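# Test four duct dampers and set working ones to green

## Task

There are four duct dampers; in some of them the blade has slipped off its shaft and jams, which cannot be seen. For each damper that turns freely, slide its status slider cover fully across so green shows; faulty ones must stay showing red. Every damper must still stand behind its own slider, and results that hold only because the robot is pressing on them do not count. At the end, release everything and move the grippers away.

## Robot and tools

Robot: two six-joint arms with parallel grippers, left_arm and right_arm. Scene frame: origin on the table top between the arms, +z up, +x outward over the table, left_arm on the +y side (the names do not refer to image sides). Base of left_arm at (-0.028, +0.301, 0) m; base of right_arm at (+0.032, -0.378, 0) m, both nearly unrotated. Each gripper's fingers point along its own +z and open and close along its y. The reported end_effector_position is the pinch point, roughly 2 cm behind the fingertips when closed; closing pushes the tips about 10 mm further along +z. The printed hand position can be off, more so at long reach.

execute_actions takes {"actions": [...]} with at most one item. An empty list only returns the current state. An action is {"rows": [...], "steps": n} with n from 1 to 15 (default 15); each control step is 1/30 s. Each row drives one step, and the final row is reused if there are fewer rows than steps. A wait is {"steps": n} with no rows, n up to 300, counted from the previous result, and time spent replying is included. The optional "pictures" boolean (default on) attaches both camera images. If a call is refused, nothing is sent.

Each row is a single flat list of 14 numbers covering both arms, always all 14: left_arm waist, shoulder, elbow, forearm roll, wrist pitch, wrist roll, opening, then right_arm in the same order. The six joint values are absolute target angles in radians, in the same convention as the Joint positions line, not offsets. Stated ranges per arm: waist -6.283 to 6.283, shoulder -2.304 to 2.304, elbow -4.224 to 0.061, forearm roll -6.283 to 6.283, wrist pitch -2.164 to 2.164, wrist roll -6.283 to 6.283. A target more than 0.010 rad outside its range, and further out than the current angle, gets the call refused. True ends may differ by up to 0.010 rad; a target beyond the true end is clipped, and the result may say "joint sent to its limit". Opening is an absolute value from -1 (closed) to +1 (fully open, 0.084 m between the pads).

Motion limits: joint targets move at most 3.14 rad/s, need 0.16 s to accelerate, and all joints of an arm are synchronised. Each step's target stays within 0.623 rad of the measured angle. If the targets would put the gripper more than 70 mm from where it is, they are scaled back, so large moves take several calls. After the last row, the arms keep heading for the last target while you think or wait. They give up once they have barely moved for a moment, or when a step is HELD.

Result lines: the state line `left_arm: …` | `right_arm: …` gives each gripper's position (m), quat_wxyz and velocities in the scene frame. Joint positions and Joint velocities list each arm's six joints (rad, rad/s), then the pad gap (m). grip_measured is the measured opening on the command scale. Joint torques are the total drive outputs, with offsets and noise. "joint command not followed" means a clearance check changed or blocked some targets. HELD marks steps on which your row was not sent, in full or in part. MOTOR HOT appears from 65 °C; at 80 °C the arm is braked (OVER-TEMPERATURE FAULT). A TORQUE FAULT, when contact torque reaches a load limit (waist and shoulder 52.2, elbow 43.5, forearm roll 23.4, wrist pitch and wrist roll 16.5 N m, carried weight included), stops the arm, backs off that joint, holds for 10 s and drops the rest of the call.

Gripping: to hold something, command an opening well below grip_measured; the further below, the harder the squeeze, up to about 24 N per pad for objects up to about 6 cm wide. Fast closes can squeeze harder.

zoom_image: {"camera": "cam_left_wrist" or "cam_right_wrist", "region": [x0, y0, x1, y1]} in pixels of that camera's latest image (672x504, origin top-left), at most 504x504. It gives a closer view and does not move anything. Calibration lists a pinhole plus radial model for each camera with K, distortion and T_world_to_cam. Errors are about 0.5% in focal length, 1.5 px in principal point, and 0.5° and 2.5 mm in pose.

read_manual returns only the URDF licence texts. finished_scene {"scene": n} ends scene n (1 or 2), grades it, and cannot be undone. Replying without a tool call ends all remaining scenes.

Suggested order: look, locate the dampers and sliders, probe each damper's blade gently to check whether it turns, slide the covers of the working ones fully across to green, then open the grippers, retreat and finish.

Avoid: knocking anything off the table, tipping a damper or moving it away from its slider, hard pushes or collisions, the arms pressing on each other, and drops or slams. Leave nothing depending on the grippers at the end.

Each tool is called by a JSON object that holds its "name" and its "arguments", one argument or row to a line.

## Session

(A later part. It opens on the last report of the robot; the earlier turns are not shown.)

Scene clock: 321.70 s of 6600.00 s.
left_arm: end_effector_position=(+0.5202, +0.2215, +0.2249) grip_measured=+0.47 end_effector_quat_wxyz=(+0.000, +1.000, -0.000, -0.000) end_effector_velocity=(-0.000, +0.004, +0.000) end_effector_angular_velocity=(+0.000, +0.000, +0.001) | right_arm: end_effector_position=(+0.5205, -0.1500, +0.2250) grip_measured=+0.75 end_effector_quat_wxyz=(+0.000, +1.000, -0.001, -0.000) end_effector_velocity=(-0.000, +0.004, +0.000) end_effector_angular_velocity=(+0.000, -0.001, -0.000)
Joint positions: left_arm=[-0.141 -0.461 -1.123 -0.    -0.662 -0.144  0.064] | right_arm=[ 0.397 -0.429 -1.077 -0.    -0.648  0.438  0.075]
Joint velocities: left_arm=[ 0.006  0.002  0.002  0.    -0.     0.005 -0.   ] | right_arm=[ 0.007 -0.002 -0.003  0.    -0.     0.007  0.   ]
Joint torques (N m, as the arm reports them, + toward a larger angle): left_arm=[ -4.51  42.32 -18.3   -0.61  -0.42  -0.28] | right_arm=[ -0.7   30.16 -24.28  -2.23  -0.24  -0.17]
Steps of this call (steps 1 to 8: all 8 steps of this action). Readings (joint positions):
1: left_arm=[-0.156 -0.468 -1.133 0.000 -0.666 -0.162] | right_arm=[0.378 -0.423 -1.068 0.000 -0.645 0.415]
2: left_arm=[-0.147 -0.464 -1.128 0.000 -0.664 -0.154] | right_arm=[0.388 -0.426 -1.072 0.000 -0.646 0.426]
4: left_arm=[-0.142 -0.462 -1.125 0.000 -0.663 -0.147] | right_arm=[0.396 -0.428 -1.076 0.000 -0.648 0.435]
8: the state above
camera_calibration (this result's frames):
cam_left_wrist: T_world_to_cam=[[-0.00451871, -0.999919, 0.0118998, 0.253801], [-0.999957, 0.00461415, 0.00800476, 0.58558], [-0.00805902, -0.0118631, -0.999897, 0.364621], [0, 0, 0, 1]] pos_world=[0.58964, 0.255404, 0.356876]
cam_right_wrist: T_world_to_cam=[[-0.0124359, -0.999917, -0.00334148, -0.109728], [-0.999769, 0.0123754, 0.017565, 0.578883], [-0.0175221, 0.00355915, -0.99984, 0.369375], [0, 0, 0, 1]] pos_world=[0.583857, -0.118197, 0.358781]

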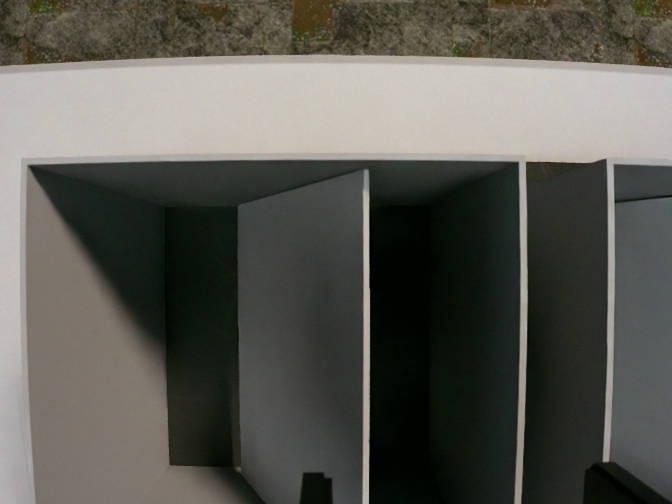

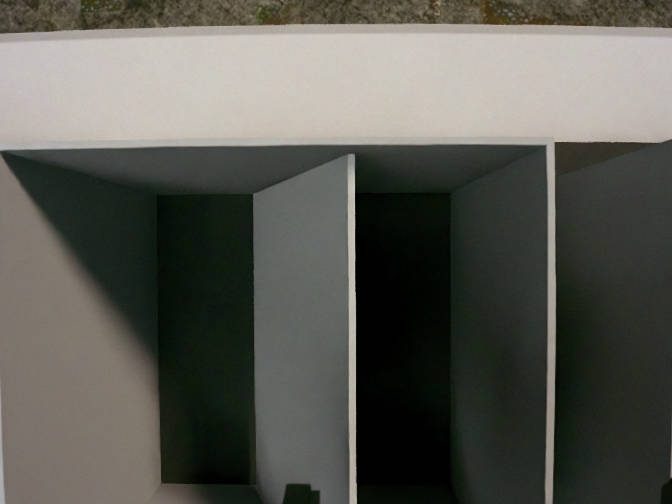

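{"name": "execute_actions", "arguments": {
  "actions": [
    {"rows": [[-0.1378,-0.4647,-1.1218,0,-0.6571,-0.1418,0.5, 0.3996,-0.4334,-1.0762,0,-0.6427,0.4396,0.7],[-0.1365,-0.4707,-1.1199,0,-0.6492,-0.1405,0.5, 0.4004,-0.4401,-1.0743,0,-0.6343,0.4404,0.65],[-0.1365,-0.4789,-1.1173,0,-0.6384,-0.1405,0.5, 0.4004,-0.4492,-1.0718,0,-0.6226,0.4404,0.65],[-0.1365,-0.4886,-1.1142,0,-0.6257,-0.1405,0.5, 0.4004,-0.4600,-1.0689,0,-0.6089,0.4404,0.65],[-0.1365,-0.4983,-1.1112,0,-0.6129,-0.1405,0.5, 0.4004,-0.4708,-1.0659,0,-0.5952,0.4404,0.65],[-0.1365,-0.5079,-1.1081,0,-0.6001,-0.1405,0.5, 0.4004,-0.4815,-1.0629,0,-0.5814,0.4404,0.65],[-0.1365,-0.5176,-1.1050,0,-0.5874,-0.1405,0.5, 0.4004,-0.4923,-1.0600,0,-0.5677,0.4404,0.65],[-0.1365,-0.5258,-1.1024,0,-0.5766,-0.1405,0.5, 0.4004,-0.5014,-1.0575,0,-0.5560,0.4404,0.65],[-0.1365,-0.5318,-1.1005,0,-0.5687,-0.1405,0.5, 0.4004,-0.5081,-1.0556,0,-0.5476,0.4404,0.65],[-0.1365,-0.5355,-1.0993,0,-0.5638,-0.1405,0.5, 0.4004,-0.5122,-1.0545,0,-0.5423,0.4404,0.65]], "steps": 13}
  ],
  "pictures": false
}}

{"name": "execute_actions", "arguments": {
  "actions": [
    {"rows": [[-0.1365,-0.5355,-1.0993,0,-0.5638,-0.1405,0.45, 0.4004,-0.5122,-1.0545,0,-0.5423,0.4404,0.58],[-0.1365,-0.5355,-1.0993,0,-0.5638,-0.1405,0.40, 0.4004,-0.5122,-1.0545,0,-0.5423,0.4404,0.5],[-0.1365,-0.5355,-1.0993,0,-0.5638,-0.1405,0.35, 0.4004,-0.5122,-1.0545,0,-0.5423,0.4404,0.44],[-0.1365,-0.5355,-1.0993,0,-0.5638,-0.1405,0.30, 0.4004,-0.5122,-1.0545,0,-0.5423,0.4404,0.39],[-0.1365,-0.5355,-1.0993,0,-0.5638,-0.1405,0.26, 0.4004,-0.5122,-1.0545,0,-0.5423,0.4404,0.35],[-0.1365,-0.5355,-1.0993,0,-0.5638,-0.1405,0.22, 0.4004,-0.5122,-1.0545,0,-0.5423,0.4404,0.31],[-0.1365,-0.5355,-1.0993,0,-0.5638,-0.1405,0.18, 0.4004,-0.5122,-1.0545,0,-0.5423,0.4404,0.27],[-0.1365,-0.5355,-1.0993,0,-0.5638,-0.1405,0.14, 0.4004,-0.5122,-1.0545,0,-0.5423,0.4404,0.23],[-0.1365,-0.5355,-1.0993,0,-0.5638,-0.1405,0.10, 0.4004,-0.5122,-1.0545,0,-0.5423,0.4404,0.19],[-0.1365,-0.5355,-1.0993,0,-0.5638,-0.1405,0.06, 0.4004,-0.5122,-1.0545,0,-0.5423,0.4404,0.15],[-0.1365,-0.5355,-1.0993,0,-0.5638,-0.1405,0.02, 0.4004,-0.5122,-1.0545,0,-0.5423,0.4404,0.11],[-0.1365,-0.5355,-1.0993,0,-0.5638,-0.1405,-0.02, 0.4004,-0.5122,-1.0545,0,-0.5423,0.4404,0.07],[-0.1365,-0.5355,-1.0993,0,-0.5638,-0.1405,-0.06, 0.4004,-0.5122,-1.0545,0,-0.5423,0.4404,0.03],[-0.1365,-0.5355,-1.0993,0,-0.5638,-0.1405,-0.1, 0.4004,-0.5122,-1.0545,0,-0.5423,0.4404,0.0]], "steps": 15}
  ],
  "pictures": false
}}

{"name": "execute_actions", "arguments": {
  "actions": [
    {"rows": [[-0.1365,-0.5355,-1.0993,0,-0.5638,-0.1405,-0.1, 0.4004,-0.5122,-1.0545,0,-0.5423,0.4404,0.0]], "steps": 6}
  ]
}}

{"name": "execute_actions", "arguments": {
  "actions": [
    {"rows": [[-0.1365,-0.5355,-1.0993,0,-0.5638,-0.1405,0.1, 0.4004,-0.5122,-1.0545,0,-0.5423,0.4404,0.2],[-0.1365,-0.5355,-1.0993,0,-0.5638,-0.1405,0.25, 0.4004,-0.5122,-1.0545,0,-0.5423,0.4404,0.35],[-0.1365,-0.5355,-1.0993,0,-0.5638,-0.1405,0.35, 0.4004,-0.5122,-1.0545,0,-0.5423,0.4404,0.5],[-0.1365,-0.5355,-1.0993,0,-0.5638,-0.1405,0.45, 0.4004,-0.5122,-1.0545,0,-0.5423,0.4404,0.6],[-0.1365,-0.5355,-1.0993,0,-0.5638,-0.1405,0.5, 0.4004,-0.5122,-1.0545,0,-0.5423,0.4404,0.65]], "steps": 6}
  ],
  "pictures": false
}}

{"name": "execute_actions", "arguments": {
  "actions": [
    {"rows": [[-0.1365,-0.5333,-1.0998,0,-0.5665,-0.1405,0.5, 0.4004,-0.5098,-1.0549,0,-0.5451,0.4404,0.65],[-0.1365,-0.5270,-1.1011,0,-0.5741,-0.1405,0.5, 0.4004,-0.5031,-1.0563,0,-0.5532,0.4404,0.65],[-0.1365,-0.5174,-1.1034,0,-0.5860,-0.1405,0.5, 0.4004,-0.4928,-1.0585,0,-0.5657,0.4404,0.65],[-0.1365,-0.5054,-1.1067,0,-0.6013,-0.1405,0.5, 0.4004,-0.4799,-1.0616,0,-0.5817,0.4404,0.65],[-0.1365,-0.4915,-1.1109,0,-0.6194,-0.1405,0.5, 0.4004,-0.4651,-1.0658,0,-0.6007,0.4404,0.65],[-0.1365,-0.4766,-1.1161,0,-0.6395,-0.1405,0.5, 0.4004,-0.4493,-1.0711,0,-0.6218,0.4404,0.65],[-0.1365,-0.4614,-1.1223,0,-0.6609,-0.1405,0.5, 0.4004,-0.4331,-1.0773,0,-0.6442,0.4404,0.65],[-0.1365,-0.4464,-1.1292,0,-0.6828,-0.1405,0.5, 0.4004,-0.4172,-1.0844,0,-0.6672,0.4404,0.65],[-0.1365,-0.4322,-1.1367,0,-0.7045,-0.1405,0.5, 0.4004,-0.4021,-1.0920,0,-0.6899,0.4404,0.65],[-0.1365,-0.4192,-1.1443,0,-0.7251,-0.1405,0.5, 0.4004,-0.3884,-1.0999,0,-0.7115,0.4404,0.65],[-0.1365,-0.4078,-1.1517,0,-0.7439,-0.1405,0.5, 0.4004,-0.3765,-1.1075,0,-0.7310,0.4404,0.65],[-0.1365,-0.3984,-1.1584,0,-0.7600,-0.1405,0.5, 0.4004,-0.3667,-1.1145,0,-0.7478,0.4404,0.65],[-0.1365,-0.3913,-1.1638,0,-0.7725,-0.1405,0.5, 0.4004,-0.3593,-1.1201,0,-0.7608,0.4404,0.65],[-0.1365,-0.3868,-1.1674,0,-0.7806,-0.1405,0.5, 0.4004,-0.3546,-1.1238,0,-0.7692,0.4404,0.65],[-0.1365,-0.3852,-1.1687,0,-0.7835,-0.1405,0.5, 0.4004,-0.3529,-1.1252,0,-0.7723,0.4404,0.65]], "steps": 15}
  ]
}}

Scene clock: 442.13 s of 6600.00 s.
left_arm: end_effector_position=(+0.5193, +0.2239, +0.1756) grip_measured=+0.49 end_effector_quat_wxyz=(-0.000, +1.000, +0.000, -0.001) end_effector_velocity=(+0.006, -0.001, -0.022) end_effector_angular_velocity=(-0.003, -0.022, +0.000) | right_arm: end_effector_position=(+0.5196, -0.1485, +0.1729) grip_measured=+0.65 end_effector_quat_wxyz=(+0.001, +1.000, -0.000, -0.001) end_effector_velocity=(+0.006, +0.003, -0.025) end_effector_angular_velocity=(+0.010, -0.020, -0.000)
Joint positions: left_arm=[-0.137 -0.534 -1.099 -0.    -0.567 -0.141  0.065] | right_arm=[ 0.4   -0.51  -1.054 -0.    -0.546  0.44   0.071]
Joint velocities: left_arm=[-0.    -0.035  0.007  0.     0.064 -0.     0.   ] | right_arm=[ 0.    -0.044  0.005  0.     0.071 -0.     0.   ]
Joint torques (N m, as the arm reports them, + toward a larger angle): left_arm=[ -4.29  49.57 -19.11  -0.88  -0.54  -0.19] | right_arm=[ -1.85  28.25 -23.17  -2.53   0.04  -0.33]
Steps of this call (steps 1 to 15: the robot went on to your last target; steps 16 to 90: nothing new was sent; then 117.00 s passed at rest; steps 91 to 103: all 13 steps of this action). Readings (joint positions):
91: left_arm=[-0.139 -0.461 -1.123 -0.000 -0.662 -0.143] | right_arm=[0.399 -0.429 -1.077 -0.000 -0.648 0.439]
92: left_arm=[-0.139 -0.462 -1.123 0.000 -0.660 -0.143] | right_arm=[0.399 -0.430 -1.077 0.000 -0.646 0.439]
94: left_arm=[-0.137 -0.469 -1.121 0.000 -0.650 -0.141] | right_arm=[0.400 -0.439 -1.075 0.000 -0.635 0.440]
98: left_arm=[-0.137 -0.503 -1.110 -0.000 -0.607 -0.141] | right_arm=[0.400 -0.476 -1.064 -0.000 -0.589 0.440]
103: the state above

Scene clock: 442.63 s of 6600.00 s.
left_arm: end_effector_position=(+0.5203, +0.2237, +0.1753) grip_measured=-0.10 end_effector_quat_wxyz=(+0.000, +1.000, +0.000, +0.000) end_effector_velocity=(+0.001, +0.001, +0.001) end_effector_angular_velocity=(-0.000, -0.003, +0.002) | right_arm: end_effector_position=(+0.5201, -0.1486, +0.1720) grip_measured=+0.00 end_effector_quat_wxyz=(+0.000, +1.000, -0.000, -0.001) end_effector_velocity=(-0.000, +0.004, +0.001) end_effector_angular_velocity=(+0.003, -0.004, +0.003)
Joint positions: left_arm=[-0.137 -0.535 -1.1   -0.    -0.564 -0.14   0.04 ] | right_arm=[ 0.4   -0.512 -1.054 -0.    -0.543  0.44   0.044]
Joint velocities: left_arm=[ 0.003  0.002 -0.     0.     0.001  0.    -0.01 ] | right_arm=[ 0.006  0.001 -0.001  0.003  0.004  0.001 -0.005]
Joint torques (N m, as the arm reports them, + toward a larger angle): left_arm=[ -1.21  41.11 -15.86   0.04  -0.49  -0.29] | right_arm=[  3.35  24.66 -19.56  -1.3    0.27  -0.16]
Steps of this call (steps 1 to 15: all 15 steps of this action). Readings (joint positions):
1: left_arm=[-0.137 -0.535 -1.099 -0.000 -0.566 -0.141] | right_arm=[0.400 -0.511 -1.054 -0.000 -0.545 0.440]
2: left_arm=[-0.137 -0.535 -1.099 -0.000 -0.565 -0.141] | right_arm=[0.400 -0.511 -1.055 -0.000 -0.544 0.440]
4: left_arm=[-0.137 -0.535 -1.100 0.000 -0.564 -0.141] | right_arm=[0.400 -0.512 -1.055 0.000 -0.543 0.440]
8: left_arm=[-0.137 -0.535 -1.100 -0.000 -0.564 -0.140] | right_arm=[0.401 -0.512 -1.055 0.000 -0.542 0.440]
15: the state above

Scene clock: 442.83 s of 6600.00 s.
left_arm: end_effector_position=(+0.5203, +0.2237, +0.1752) grip_measured=-0.10 end_effector_quat_wxyz=(+0.000, +1.000, +0.000, +0.000) end_effector_velocity=(-0.001, +0.000, -0.001) end_effector_angular_velocity=(+0.000, +0.002, -0.000) | right_arm: end_effector_position=(+0.5202, -0.1483, +0.1720) grip_measured=-0.01 end_effector_quat_wxyz=(+0.000, +1.000, -0.000, -0.000) end_effector_velocity=(+0.000, +0.001, -0.001) end_effector_angular_velocity=(+0.002, -0.003, +0.001)
Joint positions: left_arm=[-0.137 -0.535 -1.1   -0.    -0.564 -0.14   0.04 ] | right_arm=[ 0.4   -0.512 -1.054 -0.    -0.543  0.44   0.044]
Joint velocities: left_arm=[ 0.    -0.001  0.001  0.    -0.001  0.     0.   ] | right_arm=[ 0.002 -0.001  0.001  0.001  0.005 -0.    -0.   ]
Joint torques (N m, as the arm reports them, + toward a larger angle): left_arm=[ -0.41  40.87 -15.99   0.3   -0.47  -0.32] | right_arm=[  5.84  22.62 -22.98   0.33   0.74   0.16]
Steps of this call (steps 1 to 6: all 6 steps of this action). Readings (joint positions):
1: left_arm=[-0.137 -0.535 -1.100 -0.000 -0.564 -0.140] | right_arm=[0.400 -0.512 -1.054 -0.000 -0.543 0.440]
2: left_arm=[-0.137 -0.535 -1.100 -0.000 -0.564 -0.140] | right_arm=[0.400 -0.512 -1.054 -0.000 -0.543 0.440]
4: left_arm=[-0.137 -0.535 -1.100 -0.000 -0.564 -0.140] | right_arm=[0.400 -0.512 -1.054 -0.000 -0.543 0.440]
6: the state above
camera_calibration (this result's frames):
cam_left_wrist: T_world_to_cam=[[-0.00368871, -0.999922, 0.0119706, 0.256173], [-0.999964, 0.00377943, 0.00756487, 0.586334], [-0.00760951, -0.0119423, -0.9999, 0.314762], [0, 0, 0, 1]] pos_world=[0.589654, 0.257696, 0.307229]
cam_right_wrist: T_world_to_cam=[[-0.0117213, -0.999926, -0.00310983, -0.108662], [-0.99977, 0.0116634, 0.0180186, 0.579318], [-0.017981, 0.00332031, -0.999833, 0.31655], [0, 0, 0, 1]] pos_world=[0.583603, -0.116462, 0.30572]

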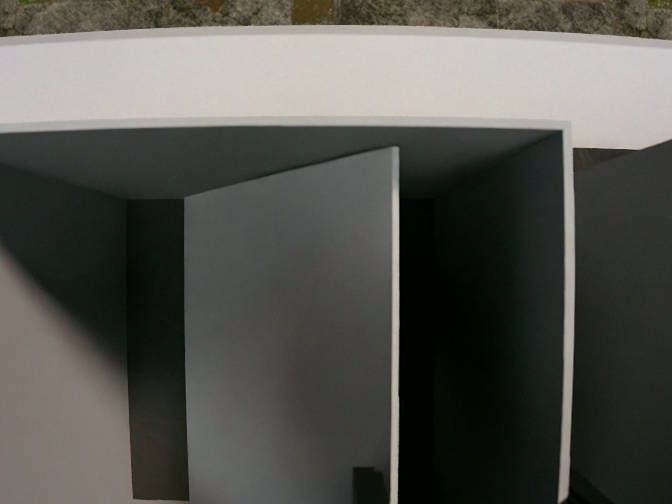

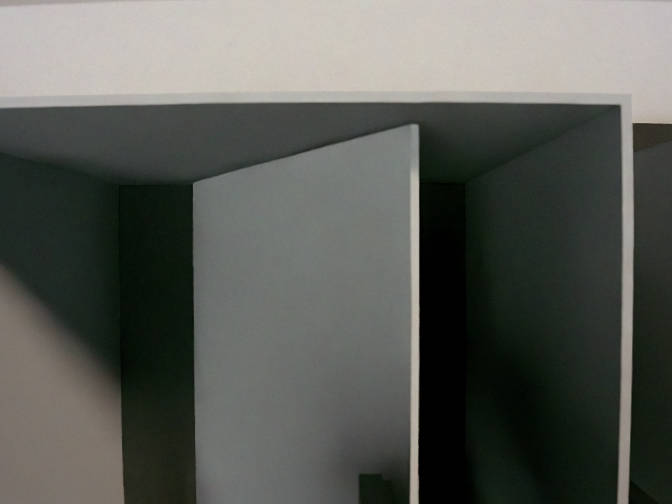

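Scene clock: 443.03 s of 6600.00 s.
left_arm: end_effector_position=(+0.5198, +0.2241, +0.1747) grip_measured=+0.49 end_effector_quat_wxyz=(-0.000, +1.000, +0.000, -0.000) end_effector_velocity=(+0.002, -0.002, +0.002) end_effector_angular_velocity=(-0.002, -0.006, -0.001) | right_arm: end_effector_position=(+0.5204, -0.1478, +0.1719) grip_measured=+0.64 end_effector_quat_wxyz=(-0.000, +1.000, -0.000, +0.000) end_effector_velocity=(+0.000, -0.002, +0.001) end_effector_angular_velocity=(-0.002, +0.002, -0.001)
Joint positions: left_arm=[-0.136 -0.536 -1.099  0.    -0.564 -0.141  0.064] | right_arm=[ 0.401 -0.512 -1.054  0.    -0.541  0.44   0.071]
Joint velocities: left_arm=[-0.002  0.002 -0.003 -0.001  0.001  0.     0.014] | right_arm=[-0.002  0.002 -0.001 -0.001 -0.005 -0.001  0.011]
Joint torques (N m, as the arm reports them, + toward a larger angle): left_arm=[ -3.94  43.73 -17.36  -0.83  -0.36  -0.29] | right_arm=[  0.32  23.92 -21.99  -1.03   0.02   0.01]
Steps of this call (steps 1 to 6: all 6 steps of this action). Readings (joint positions):
1: left_arm=[-0.136 -0.535 -1.099 0.000 -0.564 -0.141] | right_arm=[0.400 -0.512 -1.054 0.000 -0.542 0.440]
2: left_arm=[-0.136 -0.536 -1.099 0.000 -0.564 -0.141] | right_arm=[0.401 -0.512 -1.054 0.000 -0.541 0.440]
4: left_arm=[-0.136 -0.536 -1.099 0.000 -0.564 -0.141] | right_arm=[0.401 -0.513 -1.054 0.000 -0.541 0.440]
6: the state above

Scene clock: 443.53 s of 6600.00 s.
left_arm: end_effector_position=(+0.5211, +0.2237, +0.2747) grip_measured=+0.49 end_effector_quat_wxyz=(+0.000, +1.000, +0.000, +0.001) end_effector_velocity=(+0.002, -0.000, +0.193) end_effector_angular_velocity=(-0.002, -0.015, +0.001) | right_arm: end_effector_position=(+0.5212, -0.1477, +0.2741) grip_measured=+0.65 end_effector_quat_wxyz=(-0.001, +1.000, -0.000, +0.001) end_effector_velocity=(+0.002, +0.001, +0.199) end_effector_angular_velocity=(+0.006, -0.012, +0.000)
Joint positions: left_arm=[-0.136 -0.398 -1.16   0.    -0.76  -0.141  0.065] | right_arm=[ 0.4   -0.366 -1.116  0.    -0.747  0.44   0.071]
Joint velocities: left_arm=[ 0.     0.229 -0.165  0.    -0.379 -0.     0.   ] | right_arm=[ 0.     0.242 -0.171  0.    -0.4    0.     0.   ]
Joint torques (N m, as the arm reports them, + toward a larger angle): left_arm=[ -3.92  25.47 -14.95  -0.79  -0.02  -0.32] | right_arm=[ -0.49  16.25 -19.08  -1.69  -0.13  -0.2 ]
Steps of this call (steps 1 to 15: all 15 steps of this action). Readings (joint positions):
1: left_arm=[-0.136 -0.536 -1.099 0.000 -0.564 -0.141] | right_arm=[0.401 -0.512 -1.055 0.000 -0.542 0.440]
2: left_arm=[-0.136 -0.535 -1.099 0.000 -0.565 -0.141] | right_arm=[0.401 -0.512 -1.055 0.000 -0.543 0.440]
4: left_arm=[-0.136 -0.528 -1.100 0.000 -0.574 -0.141] | right_arm=[0.401 -0.504 -1.056 0.000 -0.553 0.440]
8: left_arm=[-0.136 -0.486 -1.113 0.000 -0.628 -0.141] | right_arm=[0.400 -0.459 -1.068 0.000 -0.609 0.440]
15: the state above
camera_calibration (this result's frames):
cam_left_wrist: T_world_to_cam=[[-0.00369, -0.999918, 0.0122423, 0.254876], [-0.99998, 0.00375263, 0.00509685, 0.587099], [-0.00514238, -0.0122232, -0.999912, 0.413001], [0, 0, 0, 1]] pos_world=[0.590152, 0.2577, 0.406852]
cam_right_wrist: T_world_to_cam=[[-0.0115993, -0.999922, -0.00468295, -0.107362], [-0.999822, 0.0115281, 0.0149466, 0.579354], [-0.0148915, 0.00485548, -0.999877, 0.417304], [0, 0, 0, 1]] pos_world=[0.584219, -0.116059, 0.408091]

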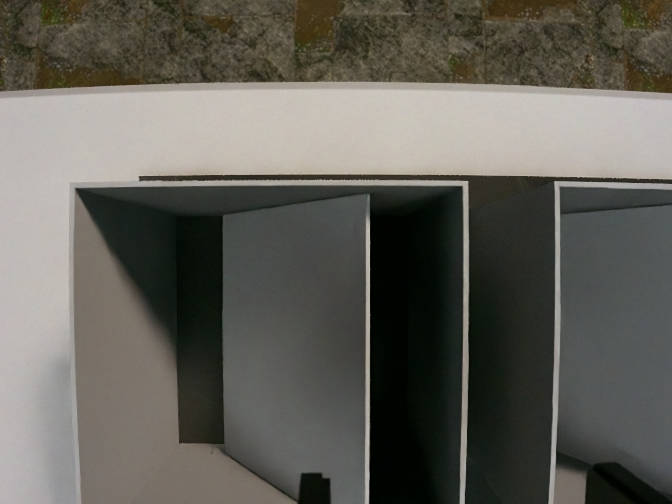

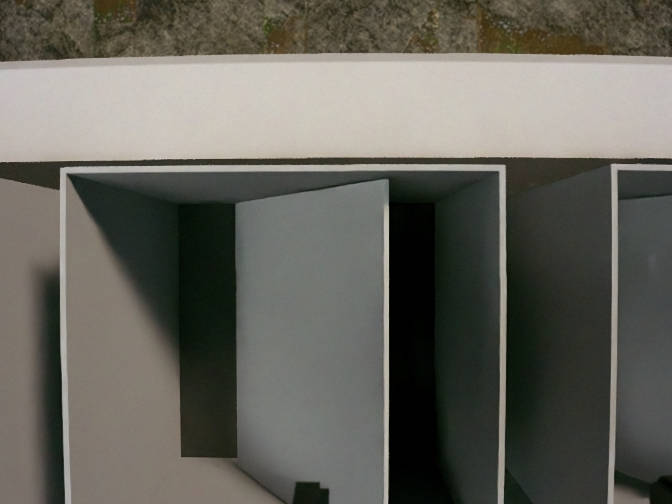

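{"name": "execute_actions", "arguments": {
  "actions": [
    {"rows": [[-0.1377,-0.3807,-1.1630,0,-0.7823,-0.1452,0.4, 0.4018,-0.3484,-1.1197,0,-0.7713,0.4367,0.55],[-0.1400,-0.3720,-1.1520,0,-0.7800,-0.1589,0.3, 0.4044,-0.3397,-1.1089,0,-0.7692,0.4258,0.42],[-0.1436,-0.3585,-1.1350,0,-0.7765,-0.1810,0.2, 0.4084,-0.3263,-1.0924,0,-0.7661,0.4083,0.3],[-0.1484,-0.3408,-1.1126,0,-0.7719,-0.2109,0.1, 0.4138,-0.3087,-1.0707,0,-0.7620,0.3847,0.18],[-0.1537,-0.3208,-1.0874,0,-0.7667,-0.2481,0.0, 0.4198,-0.2888,-1.0461,0,-0.7574,0.3552,0.05],[-0.1596,-0.2986,-1.0594,0,-0.7608,-0.2921,-0.1, 0.4265,-0.2667,-1.0189,0,-0.7522,0.3204,-0.08],[-0.1657,-0.2757,-1.0305,0,-0.7549,-0.3420,-0.2, 0.4334,-0.2439,-0.9908,0,-0.7469,0.2809,-0.2],[-0.1718,-0.2528,-1.0016,0,-0.7489,-0.3975,-0.35, 0.4403,-0.2211,-0.9627,0,-0.7416,0.2370,-0.35],[-0.1780,-0.2299,-0.9727,0,-0.7429,-0.4580,-0.5, 0.4472,-0.1983,-0.9346,0,-0.7363,0.1891,-0.5],[-0.1841,-0.2070,-0.9438,0,-0.7369,-0.5226,-0.6, 0.4541,-0.1755,-0.9065,0,-0.7310,0.1378,-0.6],[-0.1902,-0.1839,-0.9147,0,-0.7308,-0.5913,-0.7, 0.4610,-0.1525,-0.8781,0,-0.7257,0.0835,-0.7],[-0.1964,-0.1608,-0.8855,0,-0.7248,-0.6629,-0.8, 0.4680,-0.1295,-0.8497,0,-0.7203,0.0268,-0.8],[-0.2055,-0.1391,-0.8565,0,-0.7174,-0.7373,-0.9, 0.4786,-0.1080,-0.8215,0,-0.7136,-0.0322,-0.9],[-0.2147,-0.1174,-0.8274,0,-0.7101,-0.8136,-0.95, 0.4892,-0.0865,-0.7933,0,-0.7069,-0.0926,-0.95],[-0.2238,-0.0957,-0.7984,0,-0.7027,-0.8915,-1, 0.4998,-0.0650,-0.7651,0,-0.7002,-0.1542,-1]], "steps": 15}
  ],
  "pictures": false
}}

{"name": "execute_actions", "arguments": {
  "actions": [
    {"rows": [[-0.2330,-0.0741,-0.7694,0,-0.6954,-0.9703,-1, 0.5103,-0.0434,-0.7369,0,-0.6936,-0.2166,-1],[-0.2421,-0.0524,-0.7404,0,-0.6880,-1.0492,-1, 0.5209,-0.0219,-0.7087,0,-0.6869,-0.2791,-1],[-0.2513,-0.0307,-0.7113,0,-0.6807,-1.1280,-1, 0.5315,-0.0004,-0.6805,0,-0.6802,-0.3415,-1],[-0.2604,-0.0090,-0.6823,0,-0.6733,-1.2059,-1, 0.5421,0.0211,-0.6523,0,-0.6735,-0.4031,-1],[-0.2663,-0.0132,-0.6613,0,-0.6482,-1.2822,-1, 0.5493,0.0164,-0.6318,0,-0.6482,-0.4635,-1],[-0.2721,-0.0173,-0.6404,0,-0.6230,-1.3566,-1, 0.5564,0.0116,-0.6113,0,-0.6230,-0.5225,-1],[-0.2780,-0.0215,-0.6194,0,-0.5979,-1.4282,-1, 0.5636,0.0069,-0.5908,0,-0.5977,-0.5792,-1],[-0.2838,-0.0257,-0.5984,0,-0.5728,-1.4969,-1, 0.5707,0.0022,-0.5702,0,-0.5724,-0.6335,-1],[-0.2897,-0.0298,-0.5775,0,-0.5476,-1.5616,-1, 0.5779,-0.0026,-0.5497,0,-0.5472,-0.6848,-1],[-0.2955,-0.0340,-0.5565,0,-0.5225,-1.6220,-1, 0.5850,-0.0073,-0.5292,0,-0.5219,-0.7327,-1],[-0.2972,-0.0571,-0.5476,0,-0.4905,-1.6775,-1, 0.5869,-0.0311,-0.5203,0,-0.4891,-0.7766,-1],[-0.2990,-0.0803,-0.5387,0,-0.4585,-1.7274,-1, 0.5889,-0.0550,-0.5114,0,-0.4564,-0.8161,-1],[-0.3007,-0.1034,-0.5299,0,-0.4264,-1.7714,-1, 0.5908,-0.0788,-0.5024,0,-0.4236,-0.8509,-1],[-0.3025,-0.1266,-0.5210,0,-0.3944,-1.8086,-1, 0.5928,-0.1027,-0.4935,0,-0.3909,-0.8804,-1],[-0.3042,-0.1497,-0.5121,0,-0.3624,-1.8385,-1, 0.5947,-0.1265,-0.4846,0,-0.3581,-0.9040,-1]], "steps": 15}
  ]
}}

{"name": "execute_actions", "arguments": {
  "actions": [
    {"rows": [[-0.3042,-0.1767,-0.5101,0,-0.3334,-1.8606,-1, 0.5947,-0.1543,-0.4825,0,-0.3283,-0.9215,-1],[-0.3042,-0.2007,-0.5083,0,-0.3075,-1.8743,-1, 0.5947,-0.1790,-0.4807,0,-0.3017,-0.9324,-1],[-0.3042,-0.2226,-0.5066,0,-0.2840,-1.8790,-1, 0.5947,-0.2015,-0.4790,0,-0.2775,-0.9361,-1],[-0.3042,-0.2427,-0.5066,0,-0.2639,-1.8790,-1, 0.5947,-0.2222,-0.4790,0,-0.2568,-0.9361,-1],[-0.3042,-0.2597,-0.5066,0,-0.2469,-1.8790,-1, 0.5947,-0.2397,-0.4790,0,-0.2393,-0.9361,-1],[-0.3042,-0.2743,-0.5066,0,-0.2323,-1.8790,-1, 0.5947,-0.2548,-0.4790,0,-0.2242,-0.9361,-1],[-0.3042,-0.2851,-0.5066,0,-0.2215,-1.8790,-1, 0.5947,-0.2660,-0.4790,0,-0.2130,-0.9361,-1],[-0.3042,-0.2936,-0.5066,0,-0.2130,-1.8790,-1, 0.5947,-0.2747,-0.4790,0,-0.2043,-0.9361,-1],[-0.3042,-0.2983,-0.5066,0,-0.2083,-1.8790,-1, 0.5947,-0.2795,-0.4790,0,-0.1995,-0.9361,-1],[-0.3042,-0.2998,-0.5066,0,-0.2068,-1.8790,-1, 0.5947,-0.2811,-0.4790,0,-0.1979,-0.9361,-1]], "steps": 13}
  ]
}}

{"name": "execute_actions", "arguments": {
  "actions": [
    {"rows": [[-0.3023,-0.2994,-0.5060,0,-0.2066,-1.8771,-1, 0.5964,-0.2819,-0.4801,0,-0.1982,-0.9344,-1],[-0.2984,-0.2987,-0.5049,0,-0.2062,-1.8732,-1, 0.5999,-0.2835,-0.4825,0,-0.1990,-0.9309,-1],[-0.2925,-0.2975,-0.5033,0,-0.2058,-1.8673,-1, 0.6051,-0.2859,-0.4860,0,-0.2001,-0.9257,-1],[-0.2852,-0.2962,-0.5012,0,-0.2050,-1.8600,-1, 0.6115,-0.2889,-0.4904,0,-0.2015,-0.9193,-1],[-0.2774,-0.2947,-0.4991,0,-0.2044,-1.8522,-1, 0.6183,-0.2921,-0.4952,0,-0.2031,-0.9125,-1],[-0.2695,-0.2934,-0.4971,0,-0.2037,-1.8443,-1, 0.6250,-0.2953,-0.5000,0,-0.2047,-0.9058,-1],[-0.2616,-0.2920,-0.4951,0,-0.2031,-1.8364,-1, 0.6317,-0.2986,-0.5048,0,-0.2062,-0.8991,-1],[-0.2537,-0.2907,-0.4931,0,-0.2024,-1.8285,-1, 0.6382,-0.3019,-0.5097,0,-0.2078,-0.8926,-1],[-0.2457,-0.2894,-0.4912,0,-0.2018,-1.8205,-1, 0.6448,-0.3052,-0.5147,0,-0.2095,-0.8860,-1],[-0.2377,-0.2882,-0.4894,0,-0.2012,-1.8125,-1, 0.6512,-0.3085,-0.5196,0,-0.2111,-0.8796,-1],[-0.2297,-0.2870,-0.4877,0,-0.2007,-1.8045,-1, 0.6576,-0.3118,-0.5246,0,-0.2128,-0.8732,-1],[-0.2216,-0.2859,-0.4860,0,-0.2001,-1.7964,-1, 0.6639,-0.3152,-0.5297,0,-0.2145,-0.8669,-1],[-0.2136,-0.2848,-0.4843,0,-0.1995,-1.7884,-1, 0.6702,-0.3185,-0.5348,0,-0.2163,-0.8606,-1],[-0.2054,-0.2837,-0.4828,0,-0.1991,-1.7802,-1, 0.6764,-0.3219,-0.5400,0,-0.2181,-0.8544,-1],[-0.1973,-0.2827,-0.4812,0,-0.1985,-1.7721,-1, 0.6825,-0.3254,-0.5451,0,-0.2197,-0.8483,-1]], "steps": 15}
  ],
  "pictures": false
}}

{"name": "execute_actions", "arguments": {
  "actions": [
    {"rows": [[-0.1891,-0.2817,-0.4798,0,-0.1981,-1.7639,-1, 0.6886,-0.3288,-0.5504,0,-0.2216,-0.8422,-1],[-0.1809,-0.2807,-0.4784,0,-0.1977,-1.7557,-1, 0.6946,-0.3323,-0.5557,0,-0.2234,-0.8362,-1],[-0.1727,-0.2798,-0.4770,0,-0.1972,-1.7475,-1, 0.7005,-0.3357,-0.5610,0,-0.2253,-0.8303,-1],[-0.1645,-0.2789,-0.4757,0,-0.1968,-1.7393,-1, 0.7064,-0.3392,-0.5663,0,-0.2271,-0.8244,-1],[-0.1562,-0.2781,-0.4745,0,-0.1964,-1.7310,-1, 0.7122,-0.3427,-0.5717,0,-0.2290,-0.8186,-1],[-0.1484,-0.2773,-0.4734,0,-0.1961,-1.7232,-1, 0.7176,-0.3461,-0.5768,0,-0.2307,-0.8132,-1],[-0.1421,-0.2768,-0.4726,0,-0.1958,-1.7169,-1, 0.7218,-0.3487,-0.5810,0,-0.2323,-0.8090,-1],[-0.1383,-0.2764,-0.4721,0,-0.1957,-1.7131,-1, 0.7244,-0.3504,-0.5835,0,-0.2331,-0.8064,-1],[-0.1362,-0.2763,-0.4718,0,-0.1956,-1.7110,-1, 0.7258,-0.3512,-0.5849,0,-0.2336,-0.8050,-1]], "steps": 15}
  ]
}}

Scene clock: 564.03 s of 6600.00 s.
left_arm: end_effector_position=(+0.4274, +0.2102, +0.2855) grip_measured=-0.99 end_effector_quat_wxyz=(+0.000, +0.978, +0.210, +0.000) end_effector_velocity=(-0.292, -0.039, -0.030) end_effector_angular_velocity=(-0.000, -0.000, +1.738) | right_arm: end_effector_position=(+0.4248, -0.1604, +0.2852) grip_measured=-0.99 end_effector_quat_wxyz=(-0.000, +0.974, +0.227, +0.000) end_effector_velocity=(-0.297, -0.039, -0.032) end_effector_angular_velocity=(+0.001, -0.002, +1.828)
Joint positions: left_arm=[-0.193 -0.177 -0.906 -0.    -0.729 -0.619  0.001] | right_arm=[ 0.467 -0.14  -0.863 -0.    -0.722  0.048  0.   ]
Joint velocities: left_arm=[-0.206  0.621  0.804  0.     0.183 -1.945 -0.069] | right_arm=[ 0.245  0.626  0.794 -0.     0.169 -1.583 -0.068]
Joint torques (N m, as the arm reports them, + toward a larger angle): left_arm=[ -3.55  28.69 -18.67  -0.66  -0.55  -0.45] | right_arm=[  3.11  16.21 -22.45  -1.85   0.22  -0.35]
Steps of this call (steps 1 to 30: the robot went on to your last target; steps 31 to 90: nothing new was sent; then 117.00 s passed at rest; steps 91 to 105: all 15 steps of this action). Readings (joint positions):
91: left_arm=[-0.137 -0.385 -1.169 0.000 -0.783 -0.141] | right_arm=[0.400 -0.353 -1.125 0.000 -0.772 0.440]
92: left_arm=[-0.137 -0.384 -1.167 0.000 -0.783 -0.142] | right_arm=[0.401 -0.352 -1.123 0.000 -0.772 0.439]
94: left_arm=[-0.140 -0.374 -1.154 0.000 -0.780 -0.158] | right_arm=[0.404 -0.341 -1.110 0.000 -0.769 0.426]
98: left_arm=[-0.154 -0.319 -1.085 0.000 -0.766 -0.256] | right_arm=[0.421 -0.284 -1.040 0.000 -0.756 0.345]
105: the state above

Scene clock: 564.53 s of 6600.00 s.
left_arm: end_effector_position=(+0.3154, +0.1952, +0.2023) grip_measured=-1.00 end_effector_quat_wxyz=(+0.004, +0.772, +0.636, +0.002) end_effector_velocity=(-0.080, -0.009, -0.372) end_effector_angular_velocity=(+0.005, +0.063, +1.564) | right_arm: end_effector_position=(+0.3130, -0.1749, +0.1965) grip_measured=-1.00 end_effector_quat_wxyz=(+0.000, +0.759, +0.651, +0.001) end_effector_velocity=(-0.075, -0.015, -0.363) end_effector_angular_velocity=(-0.029, +0.036, +1.341)
Joint positions: left_arm=[-0.296 -0.065 -0.552 -0.    -0.478 -1.678  0.   ] | right_arm=[ 0.586 -0.051 -0.519 -0.    -0.466 -0.792  0.   ]
Joint velocities: left_arm=[-0.09  -0.692  0.377  0.001  1.008 -1.655  0.   ] | right_arm=[ 0.093 -0.709  0.361  0.     1.024 -1.249  0.   ]
Joint torques (N m, as the arm reports them, + toward a larger angle): left_arm=[ -4.13   3.7  -14.36  -0.74  -0.22   0.14] | right_arm=[ -1.61   8.8  -20.26  -3.4    0.15   0.44]
Steps of this call (steps 1 to 15: all 15 steps of this action). Readings (joint positions):
1: left_arm=[-0.201 -0.156 -0.879 -0.000 -0.722 -0.686] | right_arm=[0.475 -0.120 -0.836 -0.000 -0.716 -0.006]
2: left_arm=[-0.208 -0.136 -0.852 -0.000 -0.716 -0.755] | right_arm=[0.484 -0.099 -0.809 -0.000 -0.710 -0.062]
4: left_arm=[-0.225 -0.094 -0.796 -0.000 -0.702 -0.900] | right_arm=[0.504 -0.057 -0.755 0.000 -0.698 -0.179]
8: left_arm=[-0.257 -0.029 -0.691 -0.000 -0.663 -1.201] | right_arm=[0.542 0.005 -0.652 0.000 -0.657 -0.420]
15: the state above
camera_calibration (this result's frames):
cam_left_wrist: T_world_to_cam=[[0.980583, -0.195022, 0.0205667, -0.24265], [-0.195234, -0.980716, 0.00887779, 0.31949], [0.0184387, -0.0127207, -0.999749, 0.331792], [0, 0, 0, 1]] pos_world=[0.294197, 0.270228, 0.333863]
cam_right_wrist: T_world_to_cam=[[0.986568, -0.16334, -0.00180592, -0.304007], [-0.163292, -0.986453, 0.0157249, -0.0638946], [-0.00434996, -0.0152188, -0.999875, 0.329932], [0, 0, 0, 1]] pos_world=[0.290926, -0.107664, 0.330346]

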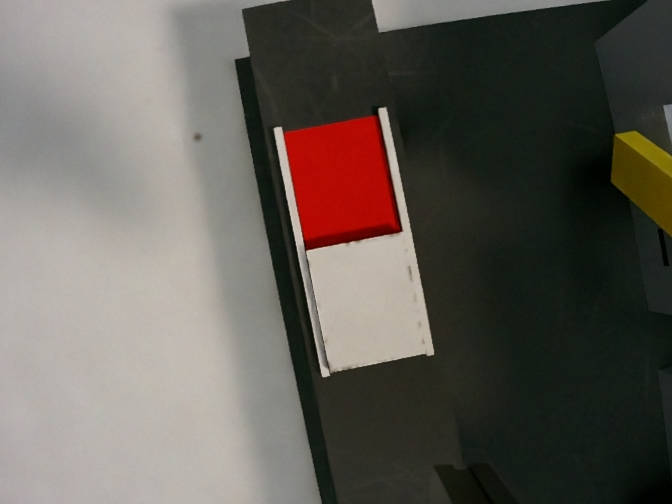

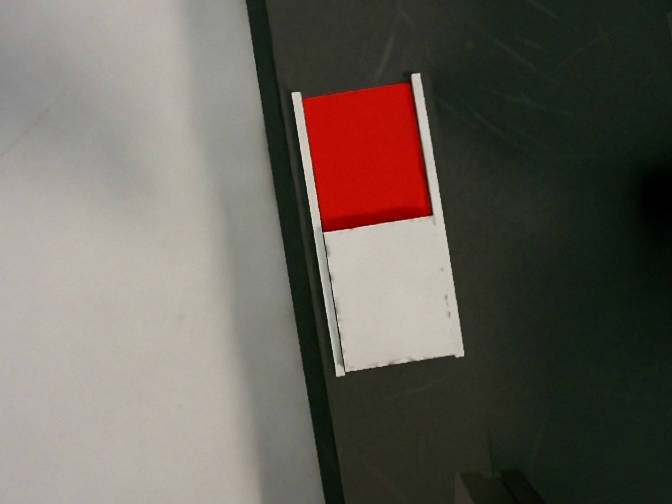

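Scene clock: 564.97 s of 6600.00 s.
left_arm: end_effector_position=(+0.3053, +0.1952, +0.1070) grip_measured=-1.00 end_effector_quat_wxyz=(+0.000, +0.707, +0.707, +0.000) end_effector_velocity=(+0.006, -0.002, -0.010) end_effector_angular_velocity=(-0.006, -0.020, +0.003) | right_arm: end_effector_position=(+0.3055, -0.1769, +0.1070) grip_measured=-1.00 end_effector_quat_wxyz=(+0.000, +0.708, +0.707, +0.000) end_effector_velocity=(+0.004, +0.004, -0.011) end_effector_angular_velocity=(+0.011, -0.016, +0.005)
Joint positions: left_arm=[-0.304 -0.297 -0.507  0.    -0.21  -1.878  0.   ] | right_arm=[ 0.595 -0.278 -0.479  0.    -0.201 -0.936  0.   ]
Joint velocities: left_arm=[-0.    -0.03  -0.003  0.     0.048 -0.004  0.   ] | right_arm=[ 0.001 -0.035 -0.003  0.     0.051 -0.004  0.   ]
Joint torques (N m, as the arm reports them, + toward a larger angle): left_arm=[ -4.16  29.62 -12.95  -0.99  -0.56  -0.27] | right_arm=[ -1.22  23.06 -16.97  -2.83  -0.64  -0.26]
Steps of this call (steps 1 to 13: all 13 steps of this action). Readings (joint positions):
1: left_arm=[-0.298 -0.090 -0.539 0.000 -0.443 -1.730] | right_arm=[0.589 -0.075 -0.507 -0.000 -0.431 -0.831]
2: left_arm=[-0.301 -0.118 -0.528 0.000 -0.408 -1.776] | right_arm=[0.591 -0.101 -0.498 -0.000 -0.397 -0.863]
4: left_arm=[-0.303 -0.174 -0.514 -0.000 -0.342 -1.839] | right_arm=[0.594 -0.153 -0.486 -0.000 -0.334 -0.908]
8: left_arm=[-0.304 -0.261 -0.507 0.000 -0.248 -1.875] | right_arm=[0.594 -0.240 -0.480 -0.000 -0.241 -0.933]
13: the state above
camera_calibration (this result's frames):
cam_left_wrist: T_world_to_cam=[[0.99992, -0.00413819, 0.0119583, -0.27308], [-0.00423405, -0.999959, 0.00800133, 0.26392], [0.0119247, -0.00805132, -0.999896, 0.237858], [0, 0, 0, 1]] pos_world=[0.271339, 0.264694, 0.238987]
cam_right_wrist: T_world_to_cam=[[0.999919, -0.0122211, -0.00342914, -0.274223], [-0.0121598, -0.999775, 0.0173672, -0.114384], [-0.00364061, -0.0173241, -0.999843, 0.239796], [0, 0, 0, 1]] pos_world=[0.273683, -0.113555, 0.240805]

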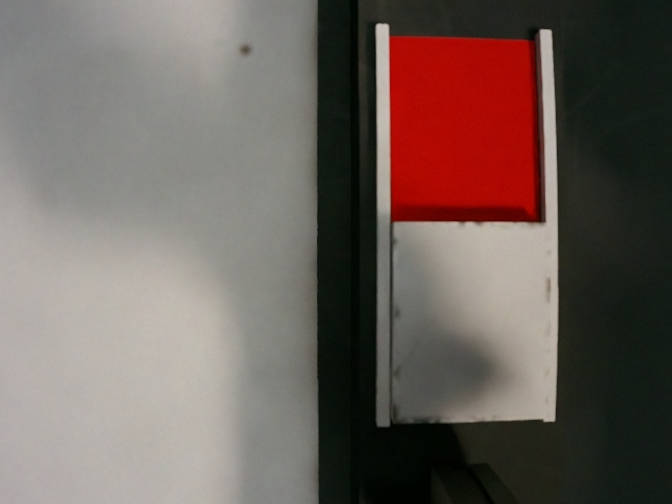

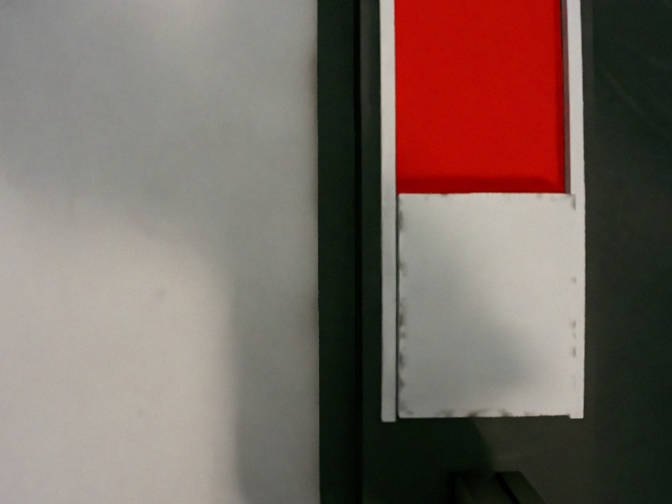

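Scene clock: 565.47 s of 6600.00 s.
left_arm: end_effector_position=(+0.3053, +0.2262, +0.1061) grip_measured=-1.00 end_effector_quat_wxyz=(+0.000, +0.707, +0.707, +0.000) end_effector_velocity=(+0.001, +0.084, -0.000) end_effector_angular_velocity=(+0.000, -0.000, -0.000) | right_arm: end_effector_position=(+0.3055, -0.1446, +0.1061) grip_measured=-1.00 end_effector_quat_wxyz=(+0.000, +0.707, +0.707, +0.000) end_effector_velocity=(+0.000, +0.088, -0.000) end_effector_angular_velocity=(+0.001, -0.001, +0.000)
Joint positions: left_arm=[-0.218 -0.285 -0.485 -0.    -0.2   -1.793  0.   ] | right_arm=[ 0.667 -0.317 -0.533 -0.    -0.216 -0.864  0.   ]
Joint velocities: left_arm=[0.241 0.032 0.048 0.    0.016 0.242 0.   ] | right_arm=[ 0.187 -0.101 -0.153  0.    -0.051  0.187  0.   ]
Joint torques (N m, as the arm reports them, + toward a larger angle): left_arm=[ -1.99  24.52 -12.31  -0.96  -0.6   -0.41] | right_arm=[  3.36  21.05 -16.23  -2.79   0.07  -0.16]
Steps of this call (steps 1 to 15: all 15 steps of this action). Readings (joint positions):
1: left_arm=[-0.304 -0.298 -0.507 0.000 -0.209 -1.878] | right_arm=[0.595 -0.279 -0.479 0.000 -0.200 -0.936]
2: left_arm=[-0.303 -0.298 -0.507 0.000 -0.208 -1.878] | right_arm=[0.595 -0.280 -0.480 0.000 -0.199 -0.935]
4: left_arm=[-0.298 -0.297 -0.505 0.000 -0.207 -1.873] | right_arm=[0.600 -0.282 -0.483 -0.000 -0.200 -0.930]
8: left_arm=[-0.273 -0.293 -0.498 0.000 -0.204 -1.848] | right_arm=[0.622 -0.294 -0.498 0.000 -0.204 -0.909]
15: the state above

Scene clock: 565.97 s of 6600.00 s.
left_arm: end_effector_position=(+0.3052, +0.2541, +0.1060) grip_measured=-1.00 end_effector_quat_wxyz=(+0.000, +0.707, +0.707, +0.000) end_effector_velocity=(-0.001, +0.001, -0.000) end_effector_angular_velocity=(+0.000, +0.001, -0.002) | right_arm: end_effector_position=(+0.3054, -0.1157, +0.1060) grip_measured=-1.00 end_effector_quat_wxyz=(+0.000, +0.707, +0.707, +0.000) end_effector_velocity=(+0.000, +0.002, +0.000) end_effector_angular_velocity=(+0.001, -0.001, -0.001)
Joint positions: left_arm=[-0.137 -0.276 -0.472  0.    -0.196 -1.711  0.   ] | right_arm=[ 0.725 -0.351 -0.585 -0.    -0.234 -0.805  0.   ]
Joint velocities: left_arm=[ 0.004  0.     0.002 -0.     0.     0.006  0.   ] | right_arm=[ 0.003 -0.    -0.003 -0.    -0.001  0.004  0.   ]
Joint torques (N m, as the arm reports them, + toward a larger angle): left_arm=[ -3.74  24.83 -11.65  -1.1   -0.78  -0.24] | right_arm=[  0.5   20.62 -15.32  -1.99  -0.05  -0.23]
Steps of this call (steps 1 to 15: all 15 steps of this action). Readings (joint positions):
1: left_arm=[-0.210 -0.284 -0.484 -0.000 -0.199 -1.784] | right_arm=[0.673 -0.320 -0.538 -0.000 -0.217 -0.857]
2: left_arm=[-0.201 -0.283 -0.482 -0.000 -0.199 -1.776] | right_arm=[0.679 -0.324 -0.543 -0.000 -0.219 -0.851]
4: left_arm=[-0.185 -0.281 -0.479 -0.000 -0.198 -1.760] | right_arm=[0.692 -0.331 -0.553 -0.000 -0.223 -0.839]
8: left_arm=[-0.153 -0.278 -0.474 0.000 -0.196 -1.728] | right_arm=[0.715 -0.344 -0.574 0.000 -0.230 -0.816]
15: the state above
camera_calibration (this result's frames):
cam_left_wrist: T_world_to_cam=[[0.999921, -0.00378194, 0.0120256, -0.272795], [-0.00387825, -0.999961, 0.00799602, 0.322667], [0.0119949, -0.00804202, -0.999896, 0.237296], [0, 0, 0, 1]] pos_world=[0.271179, 0.323531, 0.237972]
cam_right_wrist: T_world_to_cam=[[0.999926, -0.0116951, -0.00341385, -0.273337], [-0.0116342, -0.999782, 0.0173468, -0.0532999], [-0.00361598, -0.0173058, -0.999844, 0.239847], [0, 0, 0, 1]] pos_world=[0.273563, -0.0523343, 0.239801]

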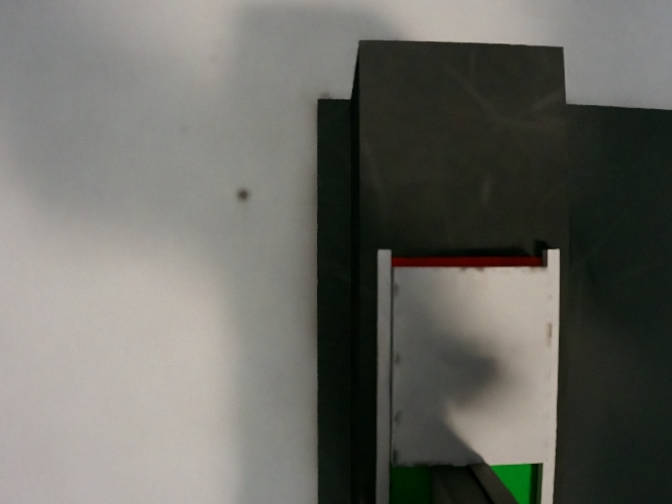

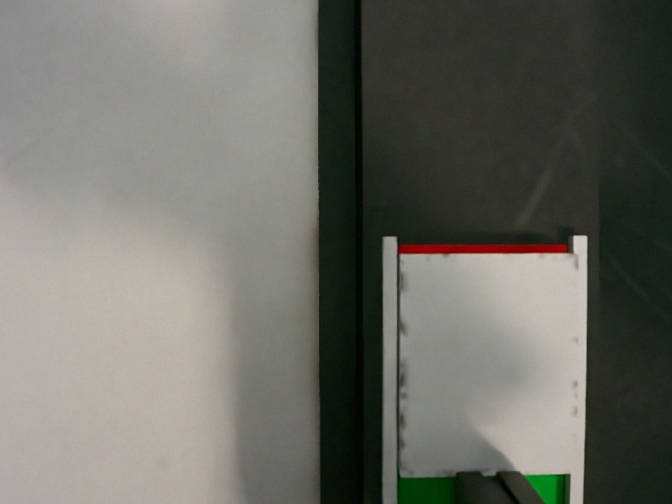

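{"name": "zoom_image", "arguments": {
  "camera": "cam_left_wrist",
  "region": [360, 230, 580, 300]
}}

{"name": "zoom_image", "arguments": {
  "camera": "cam_right_wrist",
  "region": [370, 215, 600, 285]
}}

Region (360, 230, 580, 300) of cam_left_wrist's 672x504 image, scaled by 2.291, with more detail than that image has; it fills the top 160 rows of this view, and the rest is white.

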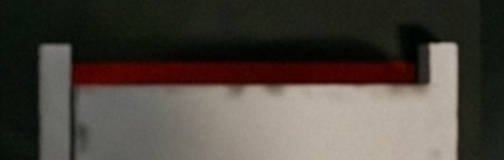

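Region (370, 215, 600, 285) of cam_right_wrist's 672x504 image, scaled by 2.191, with more detail than that image has; it fills the top 153 rows of this view, and the rest is white.

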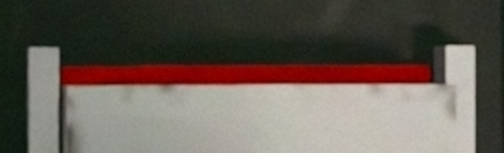

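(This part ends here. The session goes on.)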